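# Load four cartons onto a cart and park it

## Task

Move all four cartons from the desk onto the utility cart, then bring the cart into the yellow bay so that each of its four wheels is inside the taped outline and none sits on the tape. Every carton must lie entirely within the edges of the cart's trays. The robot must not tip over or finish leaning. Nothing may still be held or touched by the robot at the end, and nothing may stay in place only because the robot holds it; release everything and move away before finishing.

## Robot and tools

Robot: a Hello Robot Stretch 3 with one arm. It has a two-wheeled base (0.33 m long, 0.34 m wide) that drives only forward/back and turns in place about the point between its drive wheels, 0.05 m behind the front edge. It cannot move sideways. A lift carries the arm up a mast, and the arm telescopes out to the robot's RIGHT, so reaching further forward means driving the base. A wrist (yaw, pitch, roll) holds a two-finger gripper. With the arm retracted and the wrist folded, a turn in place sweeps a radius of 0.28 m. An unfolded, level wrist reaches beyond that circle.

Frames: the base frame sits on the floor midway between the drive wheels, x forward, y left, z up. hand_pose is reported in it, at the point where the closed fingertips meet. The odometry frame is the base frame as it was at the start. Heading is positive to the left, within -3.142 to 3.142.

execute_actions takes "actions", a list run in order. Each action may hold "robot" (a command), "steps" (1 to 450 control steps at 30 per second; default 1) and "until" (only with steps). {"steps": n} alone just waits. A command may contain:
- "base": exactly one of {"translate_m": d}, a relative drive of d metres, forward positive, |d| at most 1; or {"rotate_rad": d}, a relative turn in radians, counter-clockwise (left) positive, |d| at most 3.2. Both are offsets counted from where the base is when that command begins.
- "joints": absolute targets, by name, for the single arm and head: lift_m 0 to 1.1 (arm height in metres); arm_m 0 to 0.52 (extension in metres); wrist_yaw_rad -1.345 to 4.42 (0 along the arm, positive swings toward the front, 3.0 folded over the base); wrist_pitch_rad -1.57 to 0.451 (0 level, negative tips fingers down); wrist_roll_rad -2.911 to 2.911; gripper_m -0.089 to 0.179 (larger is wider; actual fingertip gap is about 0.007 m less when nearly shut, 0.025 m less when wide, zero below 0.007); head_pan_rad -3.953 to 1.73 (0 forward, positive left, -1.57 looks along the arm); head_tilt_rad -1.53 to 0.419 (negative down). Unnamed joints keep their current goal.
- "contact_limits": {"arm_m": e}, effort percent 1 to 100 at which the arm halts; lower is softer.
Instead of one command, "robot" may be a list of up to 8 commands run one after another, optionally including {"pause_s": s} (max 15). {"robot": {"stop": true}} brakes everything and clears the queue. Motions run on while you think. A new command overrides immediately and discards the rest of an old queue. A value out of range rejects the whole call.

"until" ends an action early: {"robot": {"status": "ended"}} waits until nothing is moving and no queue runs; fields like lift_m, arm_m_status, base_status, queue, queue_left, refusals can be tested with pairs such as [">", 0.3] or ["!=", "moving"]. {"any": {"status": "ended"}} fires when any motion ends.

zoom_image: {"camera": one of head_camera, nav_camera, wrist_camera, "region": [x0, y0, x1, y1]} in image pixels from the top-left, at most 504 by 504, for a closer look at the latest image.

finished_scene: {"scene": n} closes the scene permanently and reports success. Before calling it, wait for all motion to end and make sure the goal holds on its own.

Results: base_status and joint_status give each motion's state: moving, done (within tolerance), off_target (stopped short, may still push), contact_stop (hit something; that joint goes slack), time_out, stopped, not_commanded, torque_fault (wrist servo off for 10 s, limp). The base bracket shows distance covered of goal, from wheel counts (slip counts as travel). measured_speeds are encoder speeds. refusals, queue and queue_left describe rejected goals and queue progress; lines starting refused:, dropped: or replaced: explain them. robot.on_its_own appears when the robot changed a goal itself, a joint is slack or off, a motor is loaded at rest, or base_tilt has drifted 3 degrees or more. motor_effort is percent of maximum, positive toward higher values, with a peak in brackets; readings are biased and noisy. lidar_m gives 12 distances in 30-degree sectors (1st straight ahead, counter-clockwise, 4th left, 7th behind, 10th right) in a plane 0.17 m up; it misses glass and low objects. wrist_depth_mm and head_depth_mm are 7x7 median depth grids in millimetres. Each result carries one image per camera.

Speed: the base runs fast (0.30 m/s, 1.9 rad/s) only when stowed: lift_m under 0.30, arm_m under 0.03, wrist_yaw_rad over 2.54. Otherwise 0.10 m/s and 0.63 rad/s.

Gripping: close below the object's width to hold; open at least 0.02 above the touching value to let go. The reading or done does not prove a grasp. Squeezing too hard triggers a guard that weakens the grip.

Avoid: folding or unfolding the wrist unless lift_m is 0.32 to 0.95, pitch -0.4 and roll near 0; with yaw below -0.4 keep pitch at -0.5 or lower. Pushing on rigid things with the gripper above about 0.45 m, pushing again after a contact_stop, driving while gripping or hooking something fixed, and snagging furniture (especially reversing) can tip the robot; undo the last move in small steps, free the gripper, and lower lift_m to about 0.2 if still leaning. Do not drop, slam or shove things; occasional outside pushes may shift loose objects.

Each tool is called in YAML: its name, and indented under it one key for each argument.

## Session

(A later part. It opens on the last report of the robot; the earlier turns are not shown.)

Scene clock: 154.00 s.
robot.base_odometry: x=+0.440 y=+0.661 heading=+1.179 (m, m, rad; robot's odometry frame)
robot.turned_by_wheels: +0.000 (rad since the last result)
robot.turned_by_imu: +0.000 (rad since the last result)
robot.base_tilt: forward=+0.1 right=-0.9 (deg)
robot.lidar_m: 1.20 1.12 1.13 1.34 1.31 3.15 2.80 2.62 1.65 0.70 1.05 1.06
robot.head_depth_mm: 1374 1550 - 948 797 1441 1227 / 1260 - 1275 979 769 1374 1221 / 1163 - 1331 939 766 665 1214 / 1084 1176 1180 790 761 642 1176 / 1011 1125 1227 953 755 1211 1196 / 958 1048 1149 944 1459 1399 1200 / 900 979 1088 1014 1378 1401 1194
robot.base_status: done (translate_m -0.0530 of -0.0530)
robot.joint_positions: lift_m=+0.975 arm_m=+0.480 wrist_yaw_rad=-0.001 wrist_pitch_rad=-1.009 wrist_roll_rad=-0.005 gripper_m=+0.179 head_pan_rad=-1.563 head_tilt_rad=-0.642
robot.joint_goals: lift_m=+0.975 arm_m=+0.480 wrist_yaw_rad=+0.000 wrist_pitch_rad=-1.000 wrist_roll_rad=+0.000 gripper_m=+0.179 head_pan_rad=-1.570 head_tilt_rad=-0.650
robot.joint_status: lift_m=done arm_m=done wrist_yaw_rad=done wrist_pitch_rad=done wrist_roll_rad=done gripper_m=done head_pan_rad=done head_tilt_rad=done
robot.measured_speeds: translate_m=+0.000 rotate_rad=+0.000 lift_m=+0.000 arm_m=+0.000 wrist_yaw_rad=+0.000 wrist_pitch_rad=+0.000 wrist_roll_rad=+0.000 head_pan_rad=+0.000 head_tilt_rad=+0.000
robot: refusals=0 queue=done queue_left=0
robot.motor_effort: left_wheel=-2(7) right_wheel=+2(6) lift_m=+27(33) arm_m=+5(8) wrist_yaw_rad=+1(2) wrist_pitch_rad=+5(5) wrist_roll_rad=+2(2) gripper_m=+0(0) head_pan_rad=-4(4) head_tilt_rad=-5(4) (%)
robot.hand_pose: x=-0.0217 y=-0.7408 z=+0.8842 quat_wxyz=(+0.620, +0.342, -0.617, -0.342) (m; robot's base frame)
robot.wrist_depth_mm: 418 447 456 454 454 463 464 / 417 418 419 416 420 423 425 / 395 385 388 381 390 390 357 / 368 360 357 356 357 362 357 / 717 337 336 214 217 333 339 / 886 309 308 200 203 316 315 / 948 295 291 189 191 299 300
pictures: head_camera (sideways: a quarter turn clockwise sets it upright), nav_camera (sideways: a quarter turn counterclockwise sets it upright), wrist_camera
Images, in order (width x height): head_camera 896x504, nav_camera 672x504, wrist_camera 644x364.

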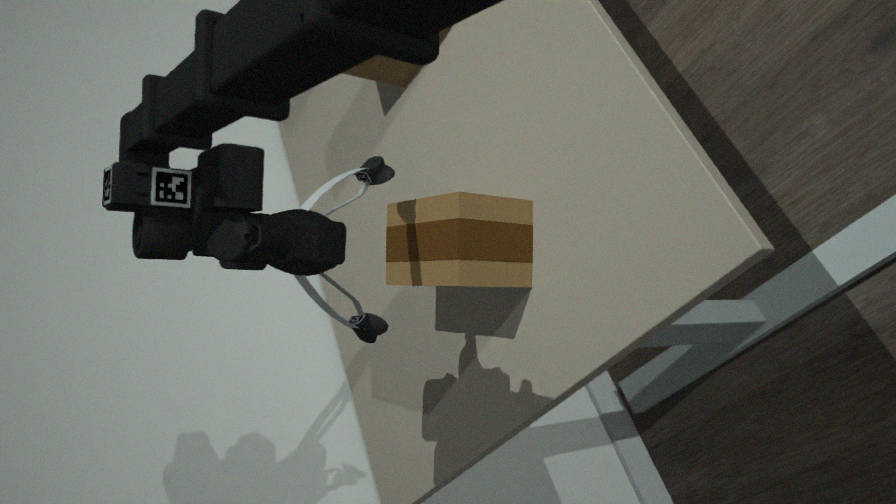

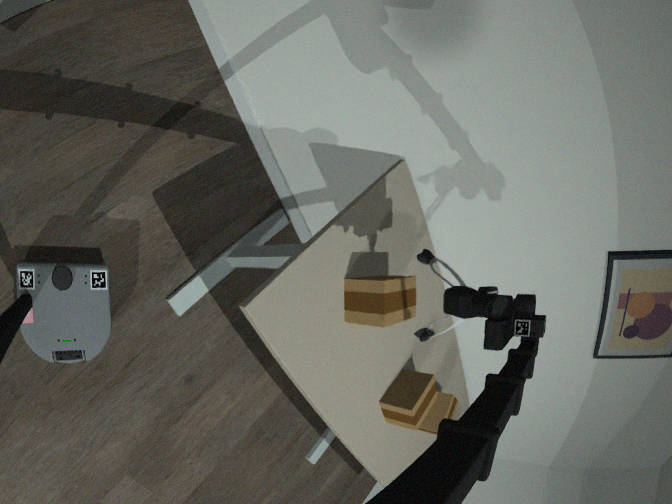

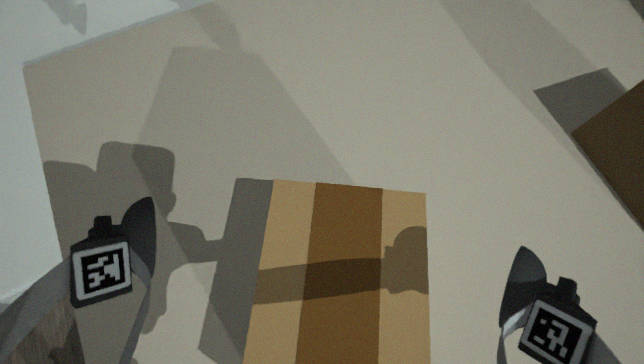

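execute_actions:
  actions:
    - {"robot":{"joints":{"arm_m":0.465,"lift_m":0.909,"wrist_yaw_rad":-0.03}},"steps":450,"until":{"robot":{"status":"ended"}}}

Scene clock: 160.37 s.
robot.base_odometry: x=+0.440 y=+0.661 heading=+1.179 (m, m, rad; robot's odometry frame)
robot.turned_by_wheels: +0.000 (rad since the last result)
robot.turned_by_imu: +0.000 (rad since the last result)
robot.base_tilt: forward=+0.1 right=-0.9 (deg)
robot.lidar_m: 1.20 1.12 1.13 1.35 1.31 3.15 2.82 2.62 1.65 0.69 1.05 1.06
robot.head_depth_mm: 1363 1594 1383 - - 1401 1229 / 1262 1427 - 939 769 1366 1221 / 1165 1274 1198 902 764 667 1213 / 1085 1190 1278 787 760 643 1178 / 1016 1122 1224 951 754 1217 1200 / 950 1049 1148 946 1451 1397 1199 / 895 978 1088 1011 1379 1406 1192
robot.base_status: done (translate_m -0.0530 of -0.0530)
robot.joint_positions: lift_m=+0.909 arm_m=+0.465 wrist_yaw_rad=-0.027 wrist_pitch_rad=-1.009 wrist_roll_rad=-0.005 gripper_m=+0.179 head_pan_rad=-1.563 head_tilt_rad=-0.642
robot.joint_goals: lift_m=+0.909 arm_m=+0.465 wrist_yaw_rad=-0.030 wrist_pitch_rad=-1.000 wrist_roll_rad=+0.000 gripper_m=+0.179 head_pan_rad=-1.570 head_tilt_rad=-0.650
robot.joint_status: lift_m=done arm_m=done wrist_yaw_rad=done wrist_pitch_rad=done wrist_roll_rad=done gripper_m=done head_pan_rad=done head_tilt_rad=done
robot.measured_speeds: translate_m=+0.000 rotate_rad=+0.000 lift_m=+0.000 arm_m=+0.000 wrist_yaw_rad=+0.000 wrist_pitch_rad=+0.000 wrist_roll_rad=+0.000 head_pan_rad=+0.000 head_tilt_rad=+0.000
robot: refusals=0 queue=done queue_left=0
robot.motor_effort: left_wheel=-2(3) right_wheel=+2(2) lift_m=+26(24) arm_m=-5(6) wrist_yaw_rad=-4(5) wrist_pitch_rad=+4(5) wrist_roll_rad=+2(2) gripper_m=+0(0) head_pan_rad=-4(4) head_tilt_rad=-5(4) (%)
robot.hand_pose: x=-0.0247 y=-0.7264 z=+0.8182 quat_wxyz=(+0.616, +0.334, -0.622, -0.350) (m; robot's base frame)
robot.wrist_depth_mm: 361 358 368 364 364 370 369 / 331 333 333 332 337 332 331 / 308 310 303 169 170 310 310 / 284 284 279 157 158 288 290 / 266 269 260 147 147 270 269 / - 248 141 137 138 249 253 / 234 235 131 130 130 233 240
pictures: head_camera (sideways: a quarter turn clockwise sets it upright), nav_camera (sideways: a quarter turn counterclockwise sets it upright), wrist_camera
Images, in order (width x height): head_camera 896x504, nav_camera 672x504, wrist_camera 644x364.

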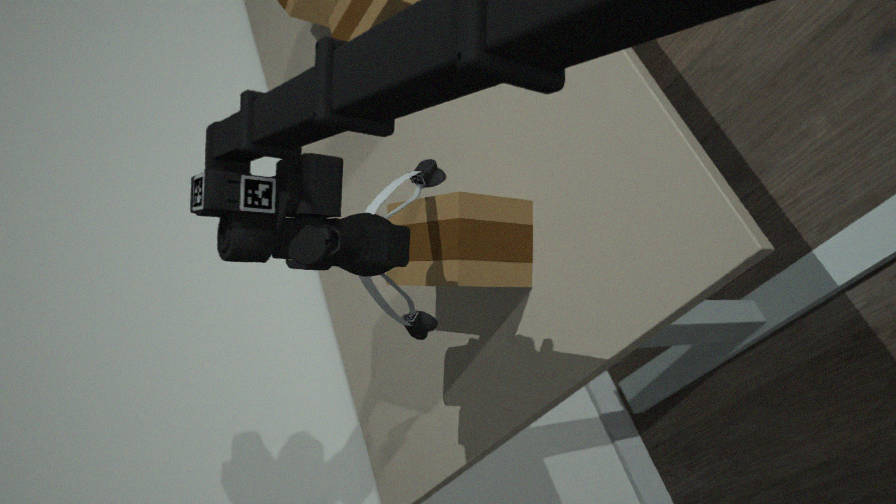

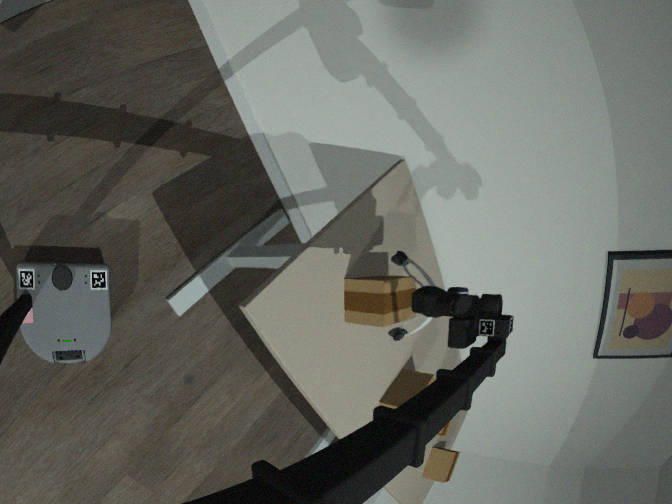

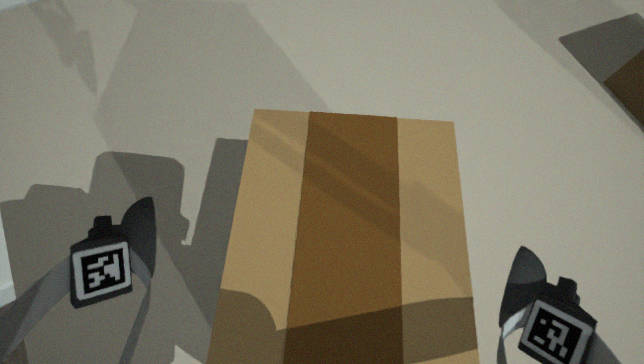

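execute_actions:
  actions:
    - {"robot":[{"joints":{"arm_m":0.457}},{"joints":{"gripper_m":0.035}},{"joints":{"lift_m":1.1}}],"steps":450,"until":{"robot":{"status":"ended"}}}
    - {"robot":{"base":{"rotate_rad":-1.528},"joints":{"gripper_m":0.03,"arm_m":0.15,"wrist_yaw_rad":0}},"steps":450,"until":{"robot":{"status":"ended"}}}

Scene clock: 179.03 s.
robot.base_odometry: x=+0.440 y=+0.661 heading=-0.349 (m, m, rad; robot's odometry frame)
robot.turned_by_wheels: -1.528 (rad since the last result)
robot.turned_by_imu: -1.518 (rad since the last result)
robot.base_tilt: forward=+0.2 right=-0.9 (deg)
robot.lidar_m: 0.70 1.05 1.08 1.18 1.12 1.15 1.32 1.26 3.17 2.77 2.63 1.57
robot.head_depth_mm: - - 3043 2233 1744 1440 1226 / - - 3027 2244 1731 1435 1221 / - - - 431 404 1393 1214 / 2600 2739 - 428 399 1382 1210 / 2531 2832 2928 1941 1608 1407 1206 / 2414 2629 2753 2135 1696 1400 1198 / 2277 2470 2645 2107 1679 1398 1195
robot.base_status: done (rotate_rad -1.5279 of -1.5280)
robot.joint_positions: lift_m=+1.099 arm_m=+0.150 wrist_yaw_rad=-0.001 wrist_pitch_rad=-1.040 wrist_roll_rad=-0.005 gripper_m=+0.044 head_pan_rad=-1.563 head_tilt_rad=-0.642
robot.joint_goals: lift_m=+1.100 arm_m=+0.150 wrist_yaw_rad=+0.000 wrist_pitch_rad=-1.000 wrist_roll_rad=+0.000 gripper_m=+0.043 head_pan_rad=-1.570 head_tilt_rad=-0.650
robot.joint_status: lift_m=done arm_m=done wrist_yaw_rad=done wrist_pitch_rad=done wrist_roll_rad=done gripper_m=off_target head_pan_rad=done head_tilt_rad=done
robot.measured_speeds: translate_m=+0.000 rotate_rad=+0.000 lift_m=+0.000 arm_m=+0.000 wrist_yaw_rad=+0.000 wrist_pitch_rad=+0.000 wrist_roll_rad=+0.000 head_pan_rad=+0.000 head_tilt_rad=+0.000
robot: refusals=0 queue=done queue_left=0
robot.on_its_own: gripper_m is held at +0.043, not at your +0.030, by its stall guard, which is still easing
robot.motor_effort: left_wheel=+3(15) right_wheel=-2(9) lift_m=+38(39) arm_m=-5(5) wrist_yaw_rad=+1(6) wrist_pitch_rad=+21(22) wrist_roll_rad=+2(2) gripper_m=-24(100) head_pan_rad=-4(4) head_tilt_rad=-5(5) (%)
robot.hand_pose: x=-0.0217 y=-0.4042 z=+1.0047 quat_wxyz=(+0.615, +0.352, -0.612, -0.351) (m; robot's base frame)
robot.wrist_depth_mm: - - - - - - - / - - - - - - - / - - - 170 175 - - / - - 161 156 159 - - / - - 144 146 148 - - / - - 135 135 137 - - / - - 126 126 128 - -
pictures: head_camera (sideways: a quarter turn clockwise sets it upright), nav_camera (sideways: a quarter turn counterclockwise sets it upright), wrist_camera
Images, in order (width x height): head_camera 896x504, nav_camera 672x504, wrist_camera 644x364.

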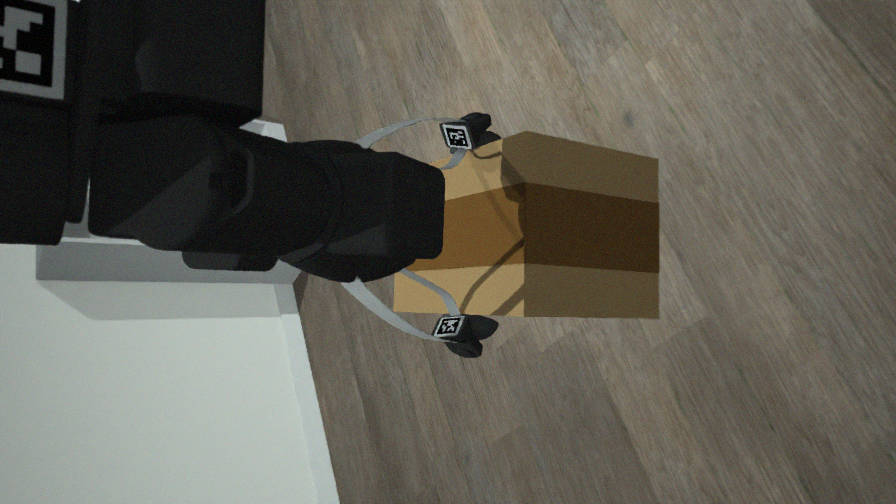

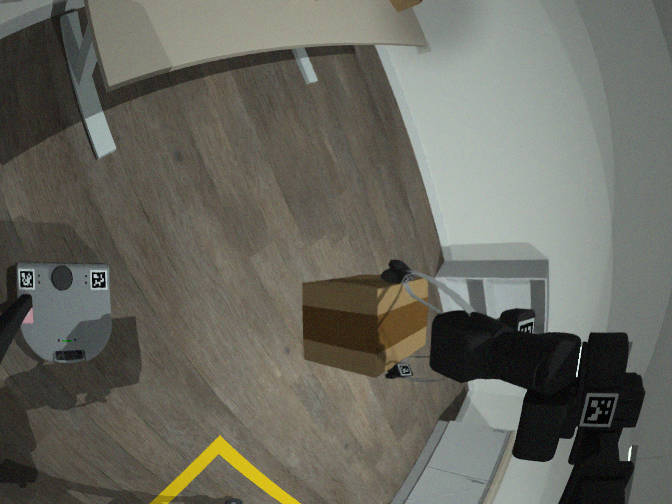

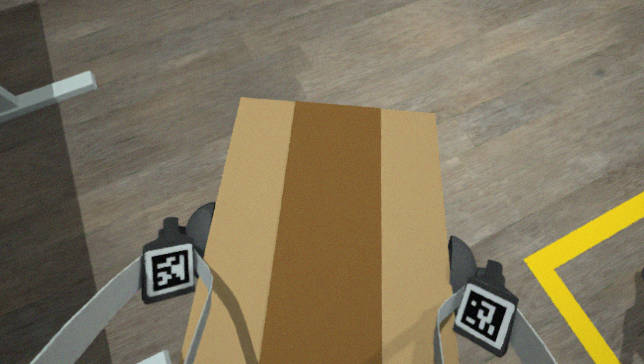

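execute_actions:
  actions:
    - {"robot":{"base":{"translate_m":-0.95},"joints":{"gripper_m":0.035}},"steps":100}
    - {"robot":{"joints":{"gripper_m":0.03}},"steps":100}
    - {"robot":{"joints":{"gripper_m":0.035}},"steps":200,"until":{"robot":{"base_status":["!=","moving"]}}}
    - {"robot":{"base":{"rotate_rad":-1.09},"joints":{"gripper_m":0.03,"head_tilt_rad":-0.8}},"steps":200,"until":{"robot":{"status":"ended"}}}

Scene clock: 195.13 s.
robot.base_odometry: x=-0.453 y=+0.986 heading=-1.439 (m, m, rad; robot's odometry frame)
robot.turned_by_wheels: -1.090 (rad since the last result)
robot.turned_by_imu: -1.084 (rad since the last result)
robot.base_tilt: forward=+0.2 right=-0.9 (deg)
robot.lidar_m: 2.96 2.52 1.65 1.84 0.95 0.67 0.63 0.64 0.48 0.46 0.47 0.60
robot.head_depth_mm: - 1431 1452 668 1462 1323 1164 / - 1795 806 645 1505 1320 1157 / - - 433 401 851 1156 1150 / 2525 - 433 394 920 1156 1145 / 2553 2798 857 608 938 1144 1143 / 2539 2765 848 687 947 1092 1133 / 2108 2203 844 681 944 1073 1129
robot.base_status: done (rotate_rad -1.0899 of -1.0900)
robot.joint_positions: lift_m=+1.099 arm_m=+0.150 wrist_yaw_rad=-0.001 wrist_pitch_rad=-1.040 wrist_roll_rad=-0.005 gripper_m=+0.041 head_pan_rad=-1.563 head_tilt_rad=-0.790
robot.joint_goals: lift_m=+1.100 arm_m=+0.150 wrist_yaw_rad=+0.000 wrist_pitch_rad=-1.000 wrist_roll_rad=+0.000 gripper_m=+0.040 head_pan_rad=-1.570 head_tilt_rad=-0.800
robot.joint_status: lift_m=done arm_m=done wrist_yaw_rad=done wrist_pitch_rad=done wrist_roll_rad=done gripper_m=done head_pan_rad=done head_tilt_rad=done
robot.measured_speeds: translate_m=+0.000 rotate_rad=+0.000 lift_m=+0.000 arm_m=+0.000 wrist_yaw_rad=+0.000 wrist_pitch_rad=+0.000 wrist_roll_rad=+0.000 head_pan_rad=+0.000 head_tilt_rad=+0.000
robot: refusals=0 queue=done queue_left=0
robot.on_its_own: gripper_m is held at +0.040, not at your +0.030, by its stall guard, which is still easing
robot.motor_effort: left_wheel=+3(10) right_wheel=-2(7) lift_m=+38(38) arm_m=-5(5) wrist_yaw_rad=-1(0) wrist_pitch_rad=+20(21) wrist_roll_rad=+2(2) gripper_m=-25(94) head_pan_rad=-5(4) head_tilt_rad=-6(23) (%)
robot.hand_pose: x=-0.0217 y=-0.4042 z=+1.0047 quat_wxyz=(+0.615, +0.352, -0.612, -0.351) (m; robot's base frame)
robot.wrist_depth_mm: 488 500 507 517 501 906 678 / 460 465 468 462 454 853 681 / 435 430 428 169 174 382 668 / 407 405 159 156 159 348 656 / - 584 145 144 147 365 670 / - - 134 135 137 858 638 / - - 126 126 128 920 646
pictures: head_camera (sideways: a quarter turn clockwise sets it upright), nav_camera (sideways: a quarter turn counterclockwise sets it upright), wrist_camera
Images, in order (width x height): head_camera 896x504, nav_camera 672x504, wrist_camera 644x364.

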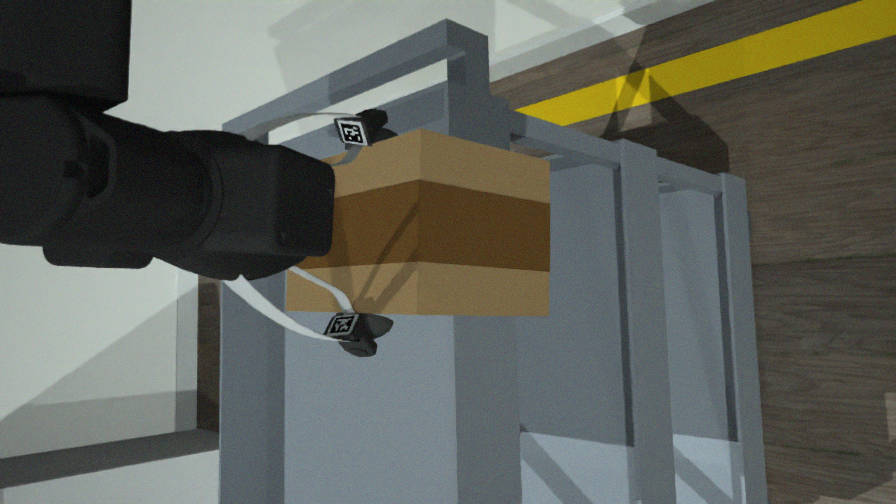

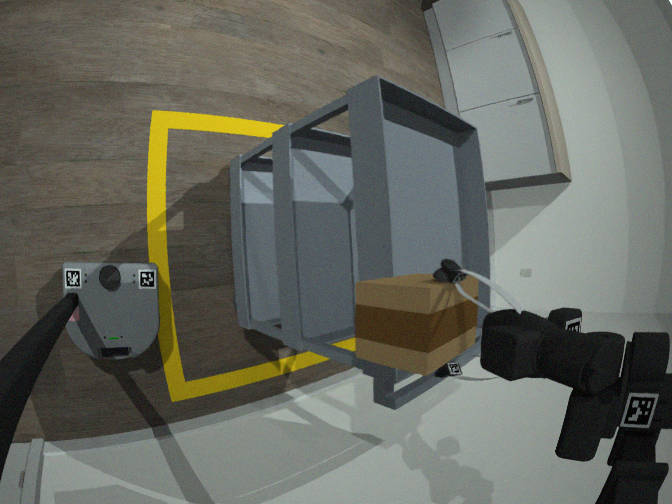

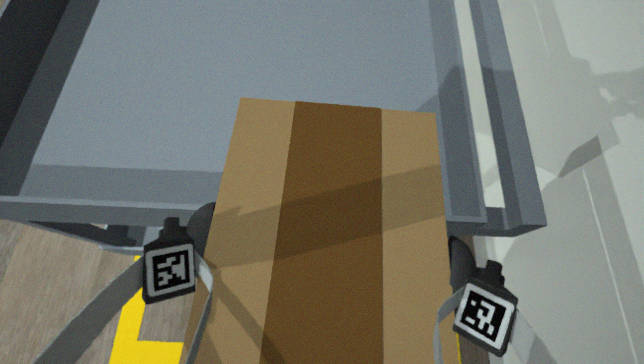

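execute_actions:
  actions:
    - {"robot":{"joints":{"arm_m":0.52,"gripper_m":0.035}},"steps":300,"until":{"robot":{"status":"ended"}}}
    - {"robot":{"joints":{"lift_m":0.995,"gripper_m":0.03}},"steps":300,"until":{"robot":{"status":"ended"}}}

Scene clock: 203.27 s.
robot.base_odometry: x=-0.453 y=+0.986 heading=-1.439 (m, m, rad; robot's odometry frame)
robot.turned_by_wheels: +0.000 (rad since the last result)
robot.turned_by_imu: -0.001 (rad since the last result)
robot.base_tilt: forward=+0.2 right=-0.9 (deg)
robot.lidar_m: 2.95 2.52 1.64 1.84 0.95 0.67 0.63 0.64 0.49 0.46 0.47 0.60
robot.head_depth_mm: - 1552 1449 667 1464 1324 1169 / 2027 1799 791 661 1504 1316 1155 / - 2619 840 654 953 1160 1150 / 2548 785 759 645 963 1154 1143 / 2572 2795 857 690 955 1143 1140 / 2535 2803 852 685 946 1092 1134 / 2111 2208 841 679 945 1075 1131
robot.base_status: done (rotate_rad -1.0899 of -1.0900)
robot.joint_positions: lift_m=+0.995 arm_m=+0.519 wrist_yaw_rad=-0.001 wrist_pitch_rad=-1.040 wrist_roll_rad=-0.005 gripper_m=+0.035 head_pan_rad=-1.563 head_tilt_rad=-0.790
robot.joint_goals: lift_m=+0.995 arm_m=+0.520 wrist_yaw_rad=+0.000 wrist_pitch_rad=-1.000 wrist_roll_rad=+0.000 gripper_m=+0.033 head_pan_rad=-1.570 head_tilt_rad=-0.800
robot.joint_status: lift_m=done arm_m=done wrist_yaw_rad=done wrist_pitch_rad=done wrist_roll_rad=done gripper_m=done head_pan_rad=done head_tilt_rad=done
robot.measured_speeds: translate_m=+0.000 rotate_rad=+0.000 lift_m=+0.000 arm_m=+0.000 wrist_yaw_rad=+0.000 wrist_pitch_rad=+0.000 wrist_roll_rad=+0.000 head_pan_rad=+0.000 head_tilt_rad=+0.000
robot: refusals=0 queue=done queue_left=0
robot.motor_effort: left_wheel=+4(4) right_wheel=-2(2) lift_m=+33(39) arm_m=+5(6) wrist_yaw_rad=+0(1) wrist_pitch_rad=+21(21) wrist_roll_rad=+2(2) gripper_m=-27(96) head_pan_rad=-4(4) head_tilt_rad=-6(6) (%)
robot.hand_pose: x=-0.0217 y=-0.7727 z=+0.9003 quat_wxyz=(+0.615, +0.352, -0.612, -0.351) (m; robot's base frame)
robot.wrist_depth_mm: - - - - - 983 639 / 276 270 267 276 270 851 603 / 308 306 296 168 173 263 549 / 290 290 159 155 158 263 229 / 273 273 143 144 147 241 208 / 256 253 134 135 137 205 196 / 247 243 125 126 128 217 192
pictures: head_camera (sideways: a quarter turn clockwise sets it upright), nav_camera (sideways: a quarter turn counterclockwise sets it upright), wrist_camera
Images, in order (width x height): head_camera 896x504, nav_camera 672x504, wrist_camera 644x364.

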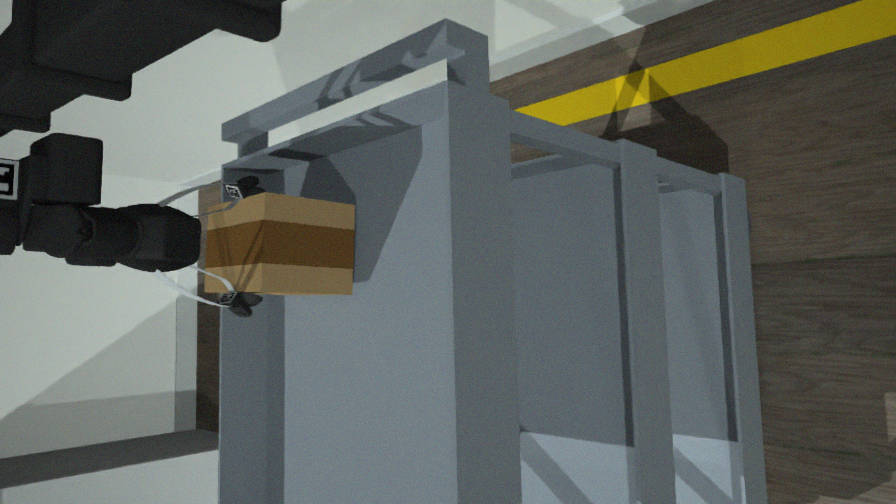

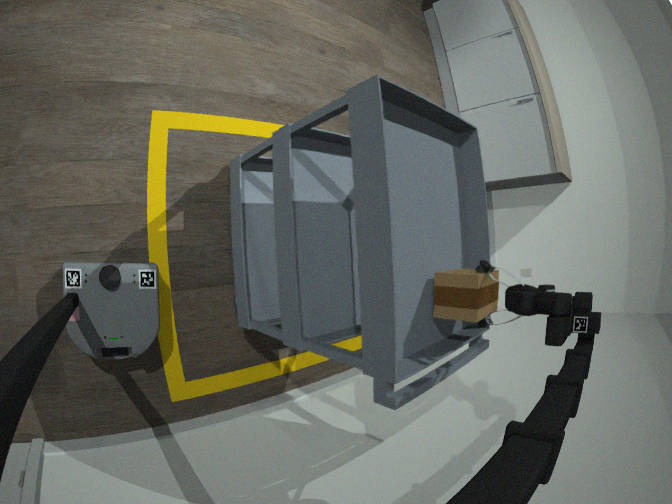

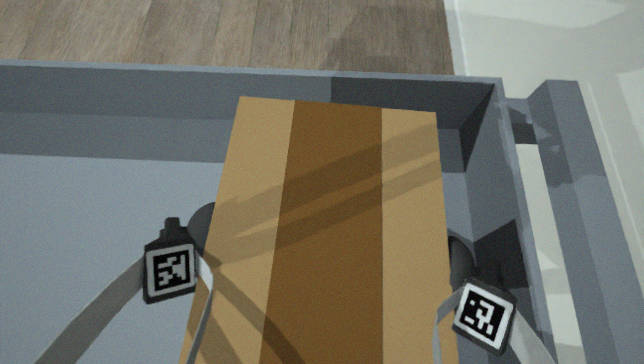

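execute_actions:
  actions:
    - {"robot":[{"joints":{"lift_m":0.987}},{"joints":{"gripper_m":0.155}},{"joints":{"lift_m":1.06}},{"base":{"rotate_rad":0.835},"joints":{"arm_m":0.3,"gripper_m":0.179,"wrist_yaw_rad":0.71}},{"base":{"translate_m":1.0}},{"base":{"translate_m":0.1}},{"base":{"rotate_rad":1.555},"joints":{"arm_m":0.45,"head_pan_rad":-1.45,"head_tilt_rad":-0.65}}],"steps":450,"until":{"robot":{"status":"ended"}}}
    - {"steps":400,"until":{"robot":{"status":"ended"}}}

Scene clock: 237.10 s.
robot.base_odometry: x=+0.452 y=+0.361 heading=+0.951 (m, m, rad; robot's odometry frame)
robot.turned_by_wheels: +2.390 (rad since the last result)
robot.turned_by_imu: +2.372 (rad since the last result)
robot.base_tilt: forward=+0.2 right=-0.9 (deg)
robot.lidar_m: 1.23 1.42 1.41 1.45 1.39 3.05 2.55 2.35 1.47 1.32 0.66 1.10
robot.head_depth_mm: - 2046 1243 1006 1706 1421 1219 / - 1827 1242 962 1620 1427 1218 / 1357 - 1073 887 802 1410 1205 / 1267 1406 1199 843 749 1362 1202 / 1163 1288 1285 901 746 666 1205 / 1074 1185 1232 925 739 615 1173 / 994 1096 1168 921 736 614 561
robot.base_status: done (rotate_rad +1.5549 of +1.5550)
robot.joint_positions: lift_m=+1.060 arm_m=+0.450 wrist_yaw_rad=+0.709 wrist_pitch_rad=-1.009 wrist_roll_rad=-0.005 gripper_m=+0.179 head_pan_rad=-1.457 head_tilt_rad=-0.655
robot.joint_goals: lift_m=+1.060 arm_m=+0.450 wrist_yaw_rad=+0.710 wrist_pitch_rad=-1.000 wrist_roll_rad=+0.000 gripper_m=+0.179 head_pan_rad=-1.450 head_tilt_rad=-0.650
robot.joint_status: lift_m=done arm_m=done wrist_yaw_rad=done wrist_pitch_rad=done wrist_roll_rad=done gripper_m=done head_pan_rad=done head_tilt_rad=done
robot.measured_speeds: translate_m=+0.000 rotate_rad=+0.000 lift_m=+0.000 arm_m=+0.000 wrist_yaw_rad=+0.000 wrist_pitch_rad=+0.000 wrist_roll_rad=+0.000 head_pan_rad=+0.000 head_tilt_rad=+0.000
robot: refusals=0 queue=done queue_left=0
robot.motor_effort: left_wheel=-2(10) right_wheel=+2(8) lift_m=+32(29) arm_m=+4(4) wrist_yaw_rad=+1(5) wrist_pitch_rad=+5(28) wrist_roll_rad=+2(2) gripper_m=-1(81) head_pan_rad=+4(20) head_tilt_rad=+3(22) (%)
robot.hand_pose: x=+0.0541 y=-0.6830 z=+0.9689 quat_wxyz=(+0.700, +0.535, -0.460, -0.105) (m; robot's base frame)
robot.wrist_depth_mm: 567 570 567 578 570 579 580 / 530 524 527 524 529 528 377 / 486 484 486 490 496 474 356 / 452 452 452 453 323 442 374 / 421 430 425 420 302 421 421 / 398 387 394 390 288 402 398 / 368 372 372 370 373 371 374
pictures: head_camera (sideways: a quarter turn clockwise sets it upright), nav_camera (sideways: a quarter turn counterclockwise sets it upright), wrist_camera
Images, in order (width x height): head_camera 896x504, nav_camera 672x504, wrist_camera 644x364.

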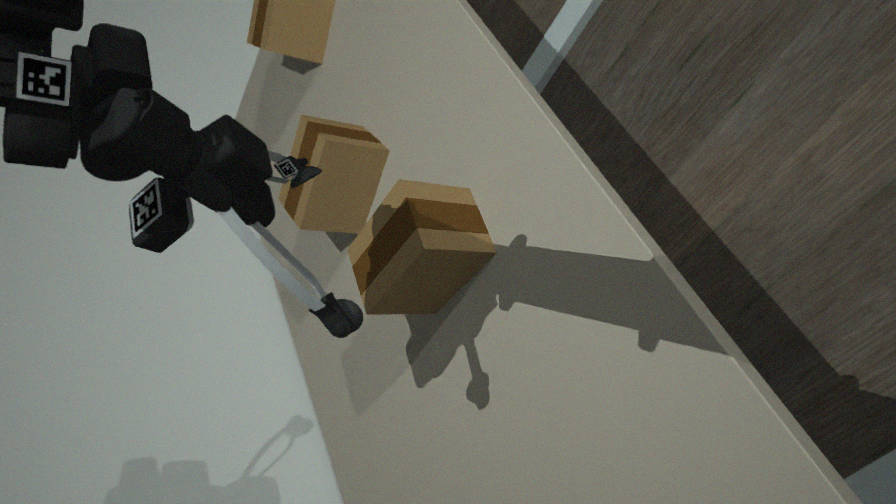

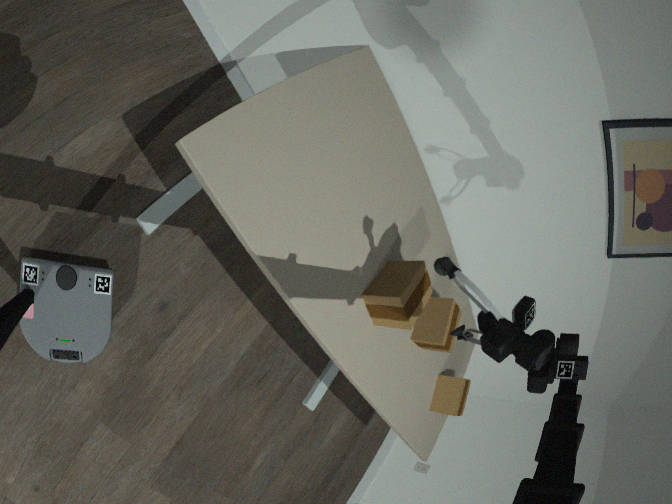

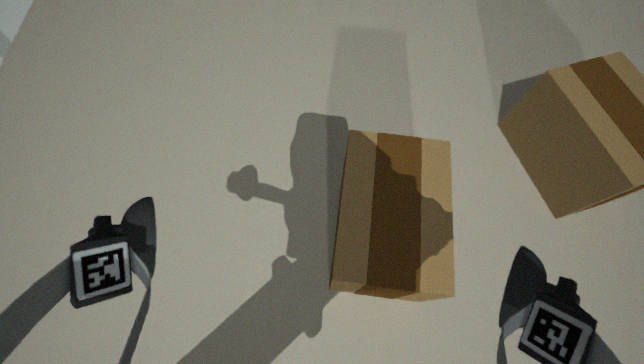

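execute_actions:
  actions:
    - {"robot":[{"base":{"rotate_rad":0.302},"joints":{"wrist_yaw_rad":0.35,"arm_m":0.506}},{"base":{"translate_m":-0.19},"joints":{"lift_m":0.975}}],"steps":450,"until":{"robot":{"status":"ended"}}}

Scene clock: 251.47 s.
robot.base_odometry: x=+0.393 y=+0.181 heading=+1.253 (m, m, rad; robot's odometry frame)
robot.turned_by_wheels: +0.302 (rad since the last result)
robot.turned_by_imu: +0.299 (rad since the last result)
robot.base_tilt: forward=+0.2 right=-0.9 (deg)
robot.lidar_m: 1.65 1.57 1.61 1.25 2.96 2.91 2.26 2.17 1.36 1.25 0.76 1.24
robot.head_depth_mm: 1291 - 1226 967 1583 1431 1221 / 1211 - 1036 958 830 1423 1219 / 1172 1262 1164 847 778 1411 1203 / 1115 1247 1271 850 749 1404 1205 / 1066 1186 1255 939 745 1330 1195 / 1019 1131 1202 931 740 1300 1190 / 977 1080 1160 920 735 645 1165
robot.base_status: done (translate_m -0.1900 of -0.1900)
robot.joint_positions: lift_m=+0.975 arm_m=+0.506 wrist_yaw_rad=+0.353 wrist_pitch_rad=-1.009 wrist_roll_rad=-0.005 gripper_m=+0.179 head_pan_rad=-1.457 head_tilt_rad=-0.655
robot.joint_goals: lift_m=+0.975 arm_m=+0.506 wrist_yaw_rad=+0.350 wrist_pitch_rad=-1.000 wrist_roll_rad=+0.000 gripper_m=+0.179 head_pan_rad=-1.450 head_tilt_rad=-0.650
robot.joint_status: lift_m=done arm_m=done wrist_yaw_rad=done wrist_pitch_rad=done wrist_roll_rad=done gripper_m=done head_pan_rad=done head_tilt_rad=done
robot.measured_speeds: translate_m=+0.000 rotate_rad=+0.000 lift_m=+0.000 arm_m=+0.000 wrist_yaw_rad=+0.000 wrist_pitch_rad=+0.000 wrist_roll_rad=+0.000 head_pan_rad=+0.000 head_tilt_rad=+0.000
robot: refusals=0 queue=done queue_left=0
robot.motor_effort: left_wheel=-2(10) right_wheel=+2(9) lift_m=+27(30) arm_m=+4(5) wrist_yaw_rad=-4(5) wrist_pitch_rad=+5(5) wrist_roll_rad=+2(2) gripper_m=+0(1) head_pan_rad=+4(4) head_tilt_rad=+3(3) (%)
robot.hand_pose: x=+0.0186 y=-0.7597 z=+0.8842 quat_wxyz=(+0.671, +0.446, -0.548, -0.227) (m; robot's base frame)
robot.wrist_depth_mm: 449 454 459 456 456 460 463 / 416 416 421 421 419 408 272 / 382 382 382 384 387 356 260 / 356 356 361 230 237 355 274 / 333 340 331 214 219 335 325 / - 309 308 201 206 315 316 / 294 296 290 189 194 295 298
pictures: head_camera (sideways: a quarter turn clockwise sets it upright), nav_camera (sideways: a quarter turn counterclockwise sets it upright), wrist_camera
Images, in order (width x height): head_camera 896x504, nav_camera 672x504, wrist_camera 644x364.

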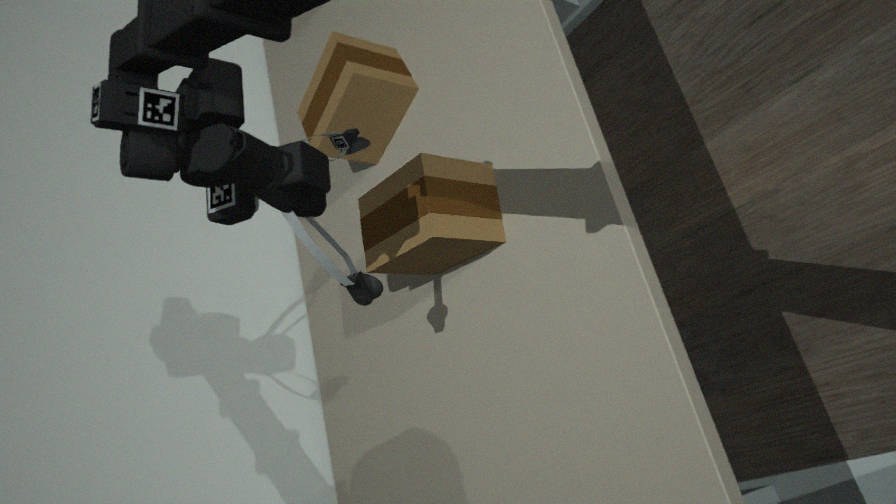

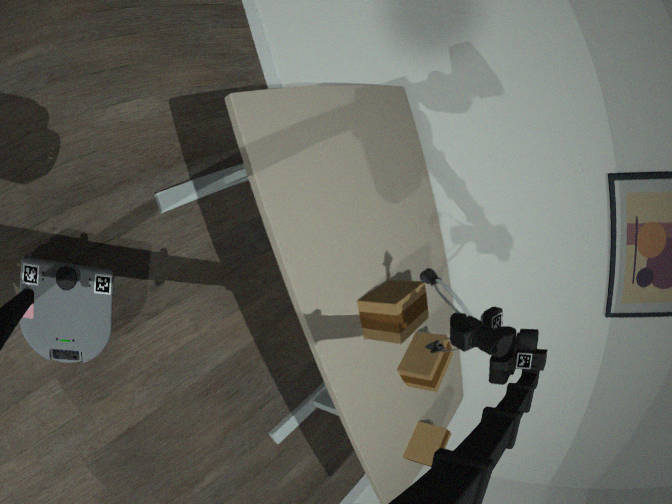

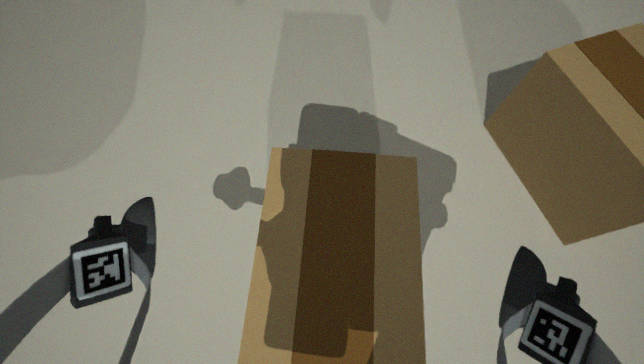

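execute_actions:
  actions:
    - {"robot":[{"joints":{"lift_m":0.909}},{"joints":{"gripper_m":0.035}},{"joints":{"lift_m":1.1}}],"steps":450,"until":{"robot":{"status":"ended"}}}
    - {"robot":{"base":{"rotate_rad":1.389},"joints":{"gripper_m":0.03,"arm_m":0.25,"wrist_yaw_rad":0.62}},"steps":450,"until":{"robot":{"base_status":["!=","moving"]}}}
    - {"robot":{"base":{"translate_m":0.88},"joints":{"gripper_m":0.035}},"steps":100}
    - {"robot":{"joints":{"gripper_m":0.03}},"steps":100}
    - {"robot":{"joints":{"gripper_m":0.035}},"steps":200,"until":{"robot":{"base_status":["!=","moving"]}}}
    - {"robot":{"base":{"rotate_rad":1.617},"joints":{"gripper_m":0.03,"head_tilt_rad":-0.7,"arm_m":0.35}},"steps":200,"until":{"robot":{"status":"ended"}}}

Scene clock: 282.20 s.
robot.base_odometry: x=-0.379 y=+0.603 heading=-2.025 (m, m, rad; robot's odometry frame)
robot.turned_by_wheels: +3.006 (rad since the last result)
robot.turned_by_imu: +2.983 (rad since the last result)
robot.base_tilt: forward=+0.2 right=-0.9 (deg)
robot.lidar_m: 2.79 2.58 2.77 2.04 1.85 1.75 1.08 1.01 1.01 0.51 0.46 2.32
robot.head_depth_mm: 1096 1148 1227 1346 1484 1401 1203 / - 1262 923 887 1575 1388 1194 / 1336 - 569 746 1073 1295 1189 / 1535 1691 554 661 1041 1209 1184 / 1760 1994 894 752 984 1064 1135 / 2110 2440 967 769 945 880 1080 / 2494 2794 944 765 609 859 1034
robot.base_status: done (rotate_rad +1.6169 of +1.6170)
robot.joint_positions: lift_m=+1.099 arm_m=+0.350 wrist_yaw_rad=+0.619 wrist_pitch_rad=-1.024 wrist_roll_rad=-0.005 gripper_m=+0.044 head_pan_rad=-1.457 head_tilt_rad=-0.691
robot.joint_goals: lift_m=+1.100 arm_m=+0.350 wrist_yaw_rad=+0.620 wrist_pitch_rad=-1.000 wrist_roll_rad=+0.000 gripper_m=+0.043 head_pan_rad=-1.450 head_tilt_rad=-0.700
robot.joint_status: lift_m=done arm_m=done wrist_yaw_rad=done wrist_pitch_rad=done wrist_roll_rad=done gripper_m=done head_pan_rad=done head_tilt_rad=done
robot.measured_speeds: translate_m=+0.000 rotate_rad=+0.000 lift_m=+0.000 arm_m=+0.000 wrist_yaw_rad=+0.000 wrist_pitch_rad=+0.000 wrist_roll_rad=+0.000 head_pan_rad=+0.000 head_tilt_rad=+0.000
robot: refusals=0 queue=done queue_left=0
robot.on_its_own: gripper_m is held at +0.043, not at your +0.030, by its stall guard, which is still easing
robot.motor_effort: left_wheel=-2(11) right_wheel=+2(12) lift_m=+35(37) arm_m=+4(4) wrist_yaw_rad=+1(9) wrist_pitch_rad=+13(13) wrist_roll_rad=+2(2) gripper_m=-24(100) head_pan_rad=+4(4) head_tilt_rad=-5(14) (%)
robot.hand_pose: x=+0.0438 y=-0.5866 z=+1.0066 quat_wxyz=(+0.694, +0.518, -0.480, -0.141) (m; robot's base frame)
robot.wrist_depth_mm: - 511 524 517 359 439 722 / - 478 474 475 346 398 691 / 420 443 419 167 171 431 682 / 394 410 158 155 157 404 343 / 380 387 143 144 146 385 323 / - - 134 134 136 361 308 / - - 125 127 128 - 748
pictures: head_camera (sideways: a quarter turn clockwise sets it upright), nav_camera (sideways: a quarter turn counterclockwise sets it upright), wrist_camera
Images, in order (width x height): head_camera 896x504, nav_camera 672x504, wrist_camera 644x364.

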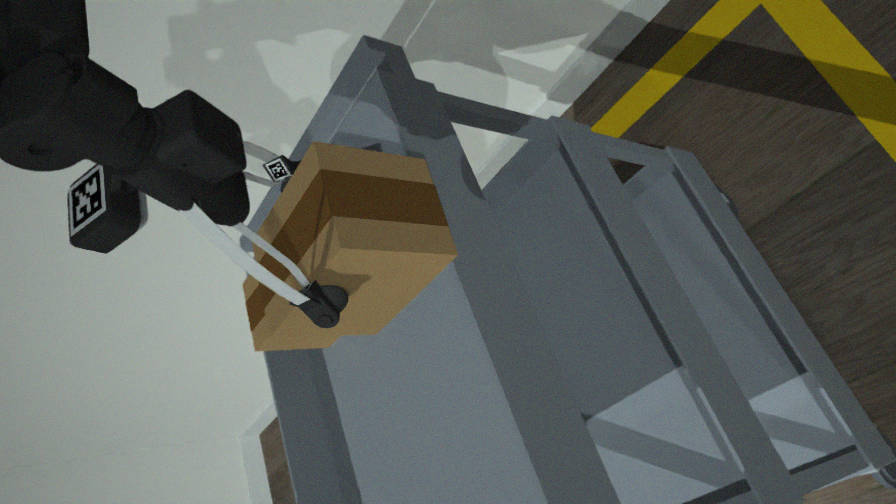

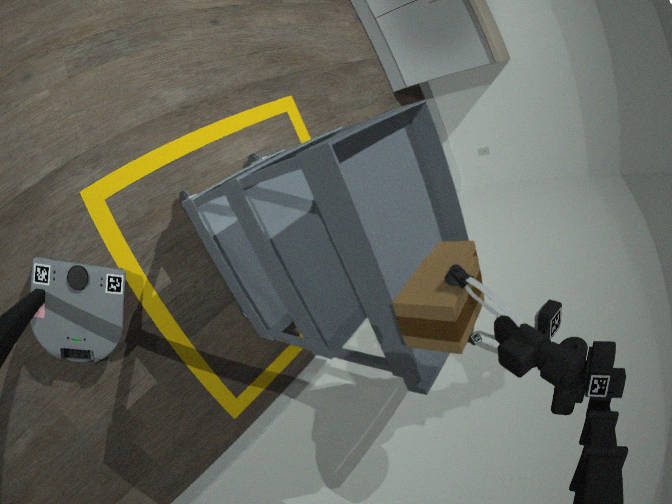

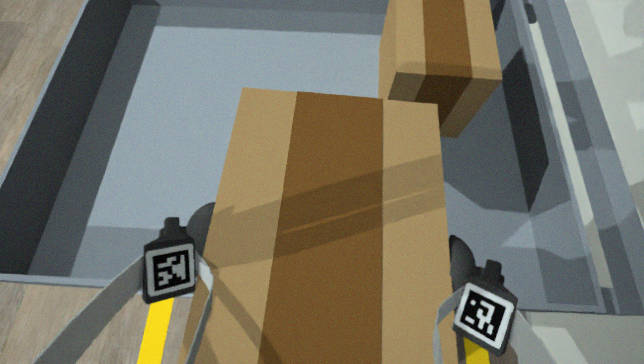

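execute_actions:
  actions:
    - {"robot":{"base":{"translate_m":-0.026},"joints":{"arm_m":0.485,"wrist_yaw_rad":0.68,"gripper_m":0.035}},"steps":300,"until":{"robot":{"status":"ended"}}}

Scene clock: 287.47 s.
robot.base_odometry: x=-0.368 y=+0.626 heading=-2.025 (m, m, rad; robot's odometry frame)
robot.turned_by_wheels: +0.000 (rad since the last result)
robot.turned_by_imu: +0.000 (rad since the last result)
robot.base_tilt: forward=+0.2 right=-0.8 (deg)
robot.lidar_m: 2.81 2.61 2.79 2.02 1.83 1.72 1.06 0.99 0.99 0.52 0.48 2.34
robot.head_depth_mm: 1050 1123 1205 1316 1448 1392 1199 / 1152 1259 1280 923 1571 1389 1197 / 1284 1393 695 876 1071 1293 1193 / 1502 1575 671 807 1039 1238 1182 / 1734 1908 891 775 1004 1126 1156 / 2060 2415 971 768 948 906 1103 / 2494 2816 953 764 624 859 1038
robot.base_status: done (translate_m -0.0260 of -0.0260)
robot.joint_positions: lift_m=+1.099 arm_m=+0.485 wrist_yaw_rad=+0.678 wrist_pitch_rad=-1.024 wrist_roll_rad=-0.005 gripper_m=+0.043 head_pan_rad=-1.457 head_tilt_rad=-0.691
robot.joint_goals: lift_m=+1.100 arm_m=+0.485 wrist_yaw_rad=+0.680 wrist_pitch_rad=-1.000 wrist_roll_rad=+0.000 gripper_m=+0.041 head_pan_rad=-1.450 head_tilt_rad=-0.700
robot.joint_status: lift_m=done arm_m=done wrist_yaw_rad=done wrist_pitch_rad=done wrist_roll_rad=done gripper_m=off_target head_pan_rad=done head_tilt_rad=done
robot.measured_speeds: translate_m=+0.000 rotate_rad=+0.000 lift_m=+0.000 arm_m=+0.000 wrist_yaw_rad=+0.000 wrist_pitch_rad=+0.000 wrist_roll_rad=+0.000 head_pan_rad=+0.000 head_tilt_rad=+0.000
robot: refusals=0 queue=done queue_left=0
robot.on_its_own: gripper_m is held at +0.041, not at your +0.035, by its stall guard, which is still easing
robot.motor_effort: left_wheel=-2(8) right_wheel=+3(5) lift_m=+35(35) arm_m=+5(6) wrist_yaw_rad=+3(5) wrist_pitch_rad=+13(13) wrist_roll_rad=+2(3) gripper_m=-24(97) head_pan_rad=+4(4) head_tilt_rad=-5(5) (%)
robot.hand_pose: x=+0.0490 y=-0.7175 z=+1.0066 quat_wxyz=(+0.698, +0.532, -0.464, -0.121) (m; robot's base frame)
robot.wrist_depth_mm: 463 482 468 437 431 994 710 / 458 473 474 331 339 422 725 / 440 435 427 166 171 381 696 / 408 407 159 155 157 363 681 / 386 379 143 144 145 328 666 / 360 361 134 134 136 302 627 / 344 343 126 126 128 291 624
pictures: head_camera (sideways: a quarter turn clockwise sets it upright), nav_camera (sideways: a quarter turn counterclockwise sets it upright), wrist_camera
Images, in order (width x height): head_camera 896x504, nav_camera 672x504, wrist_camera 644x364.

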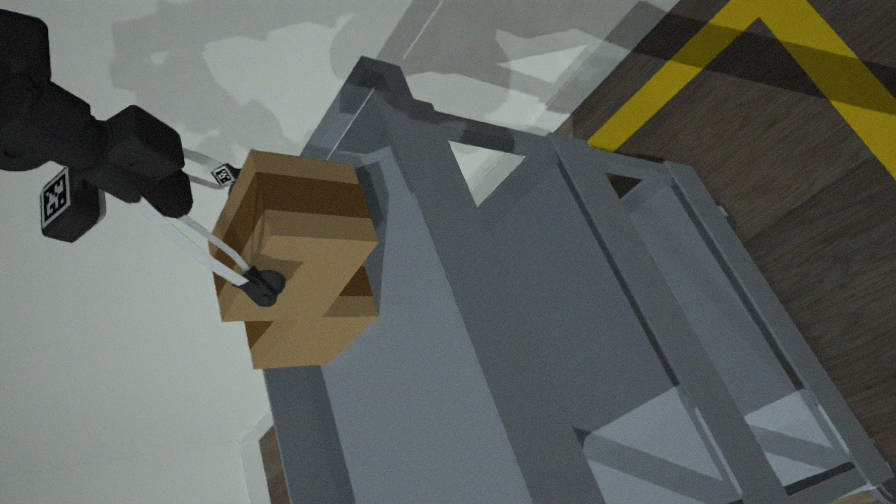

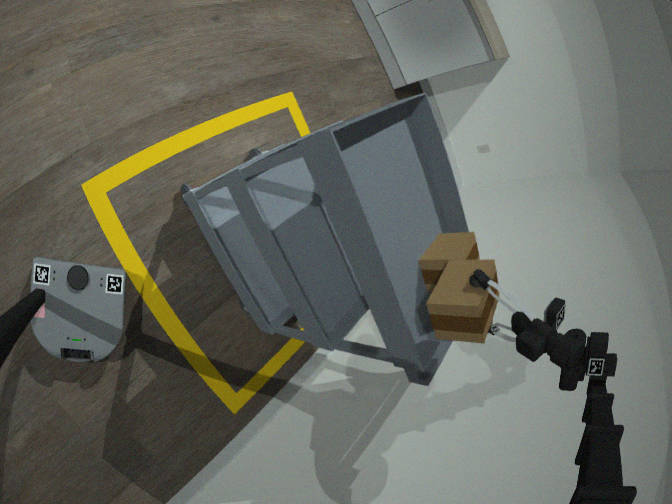

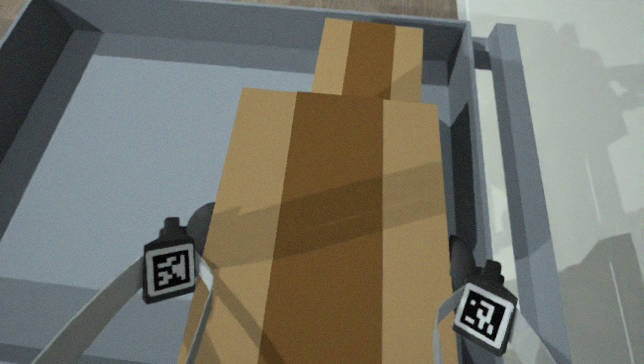

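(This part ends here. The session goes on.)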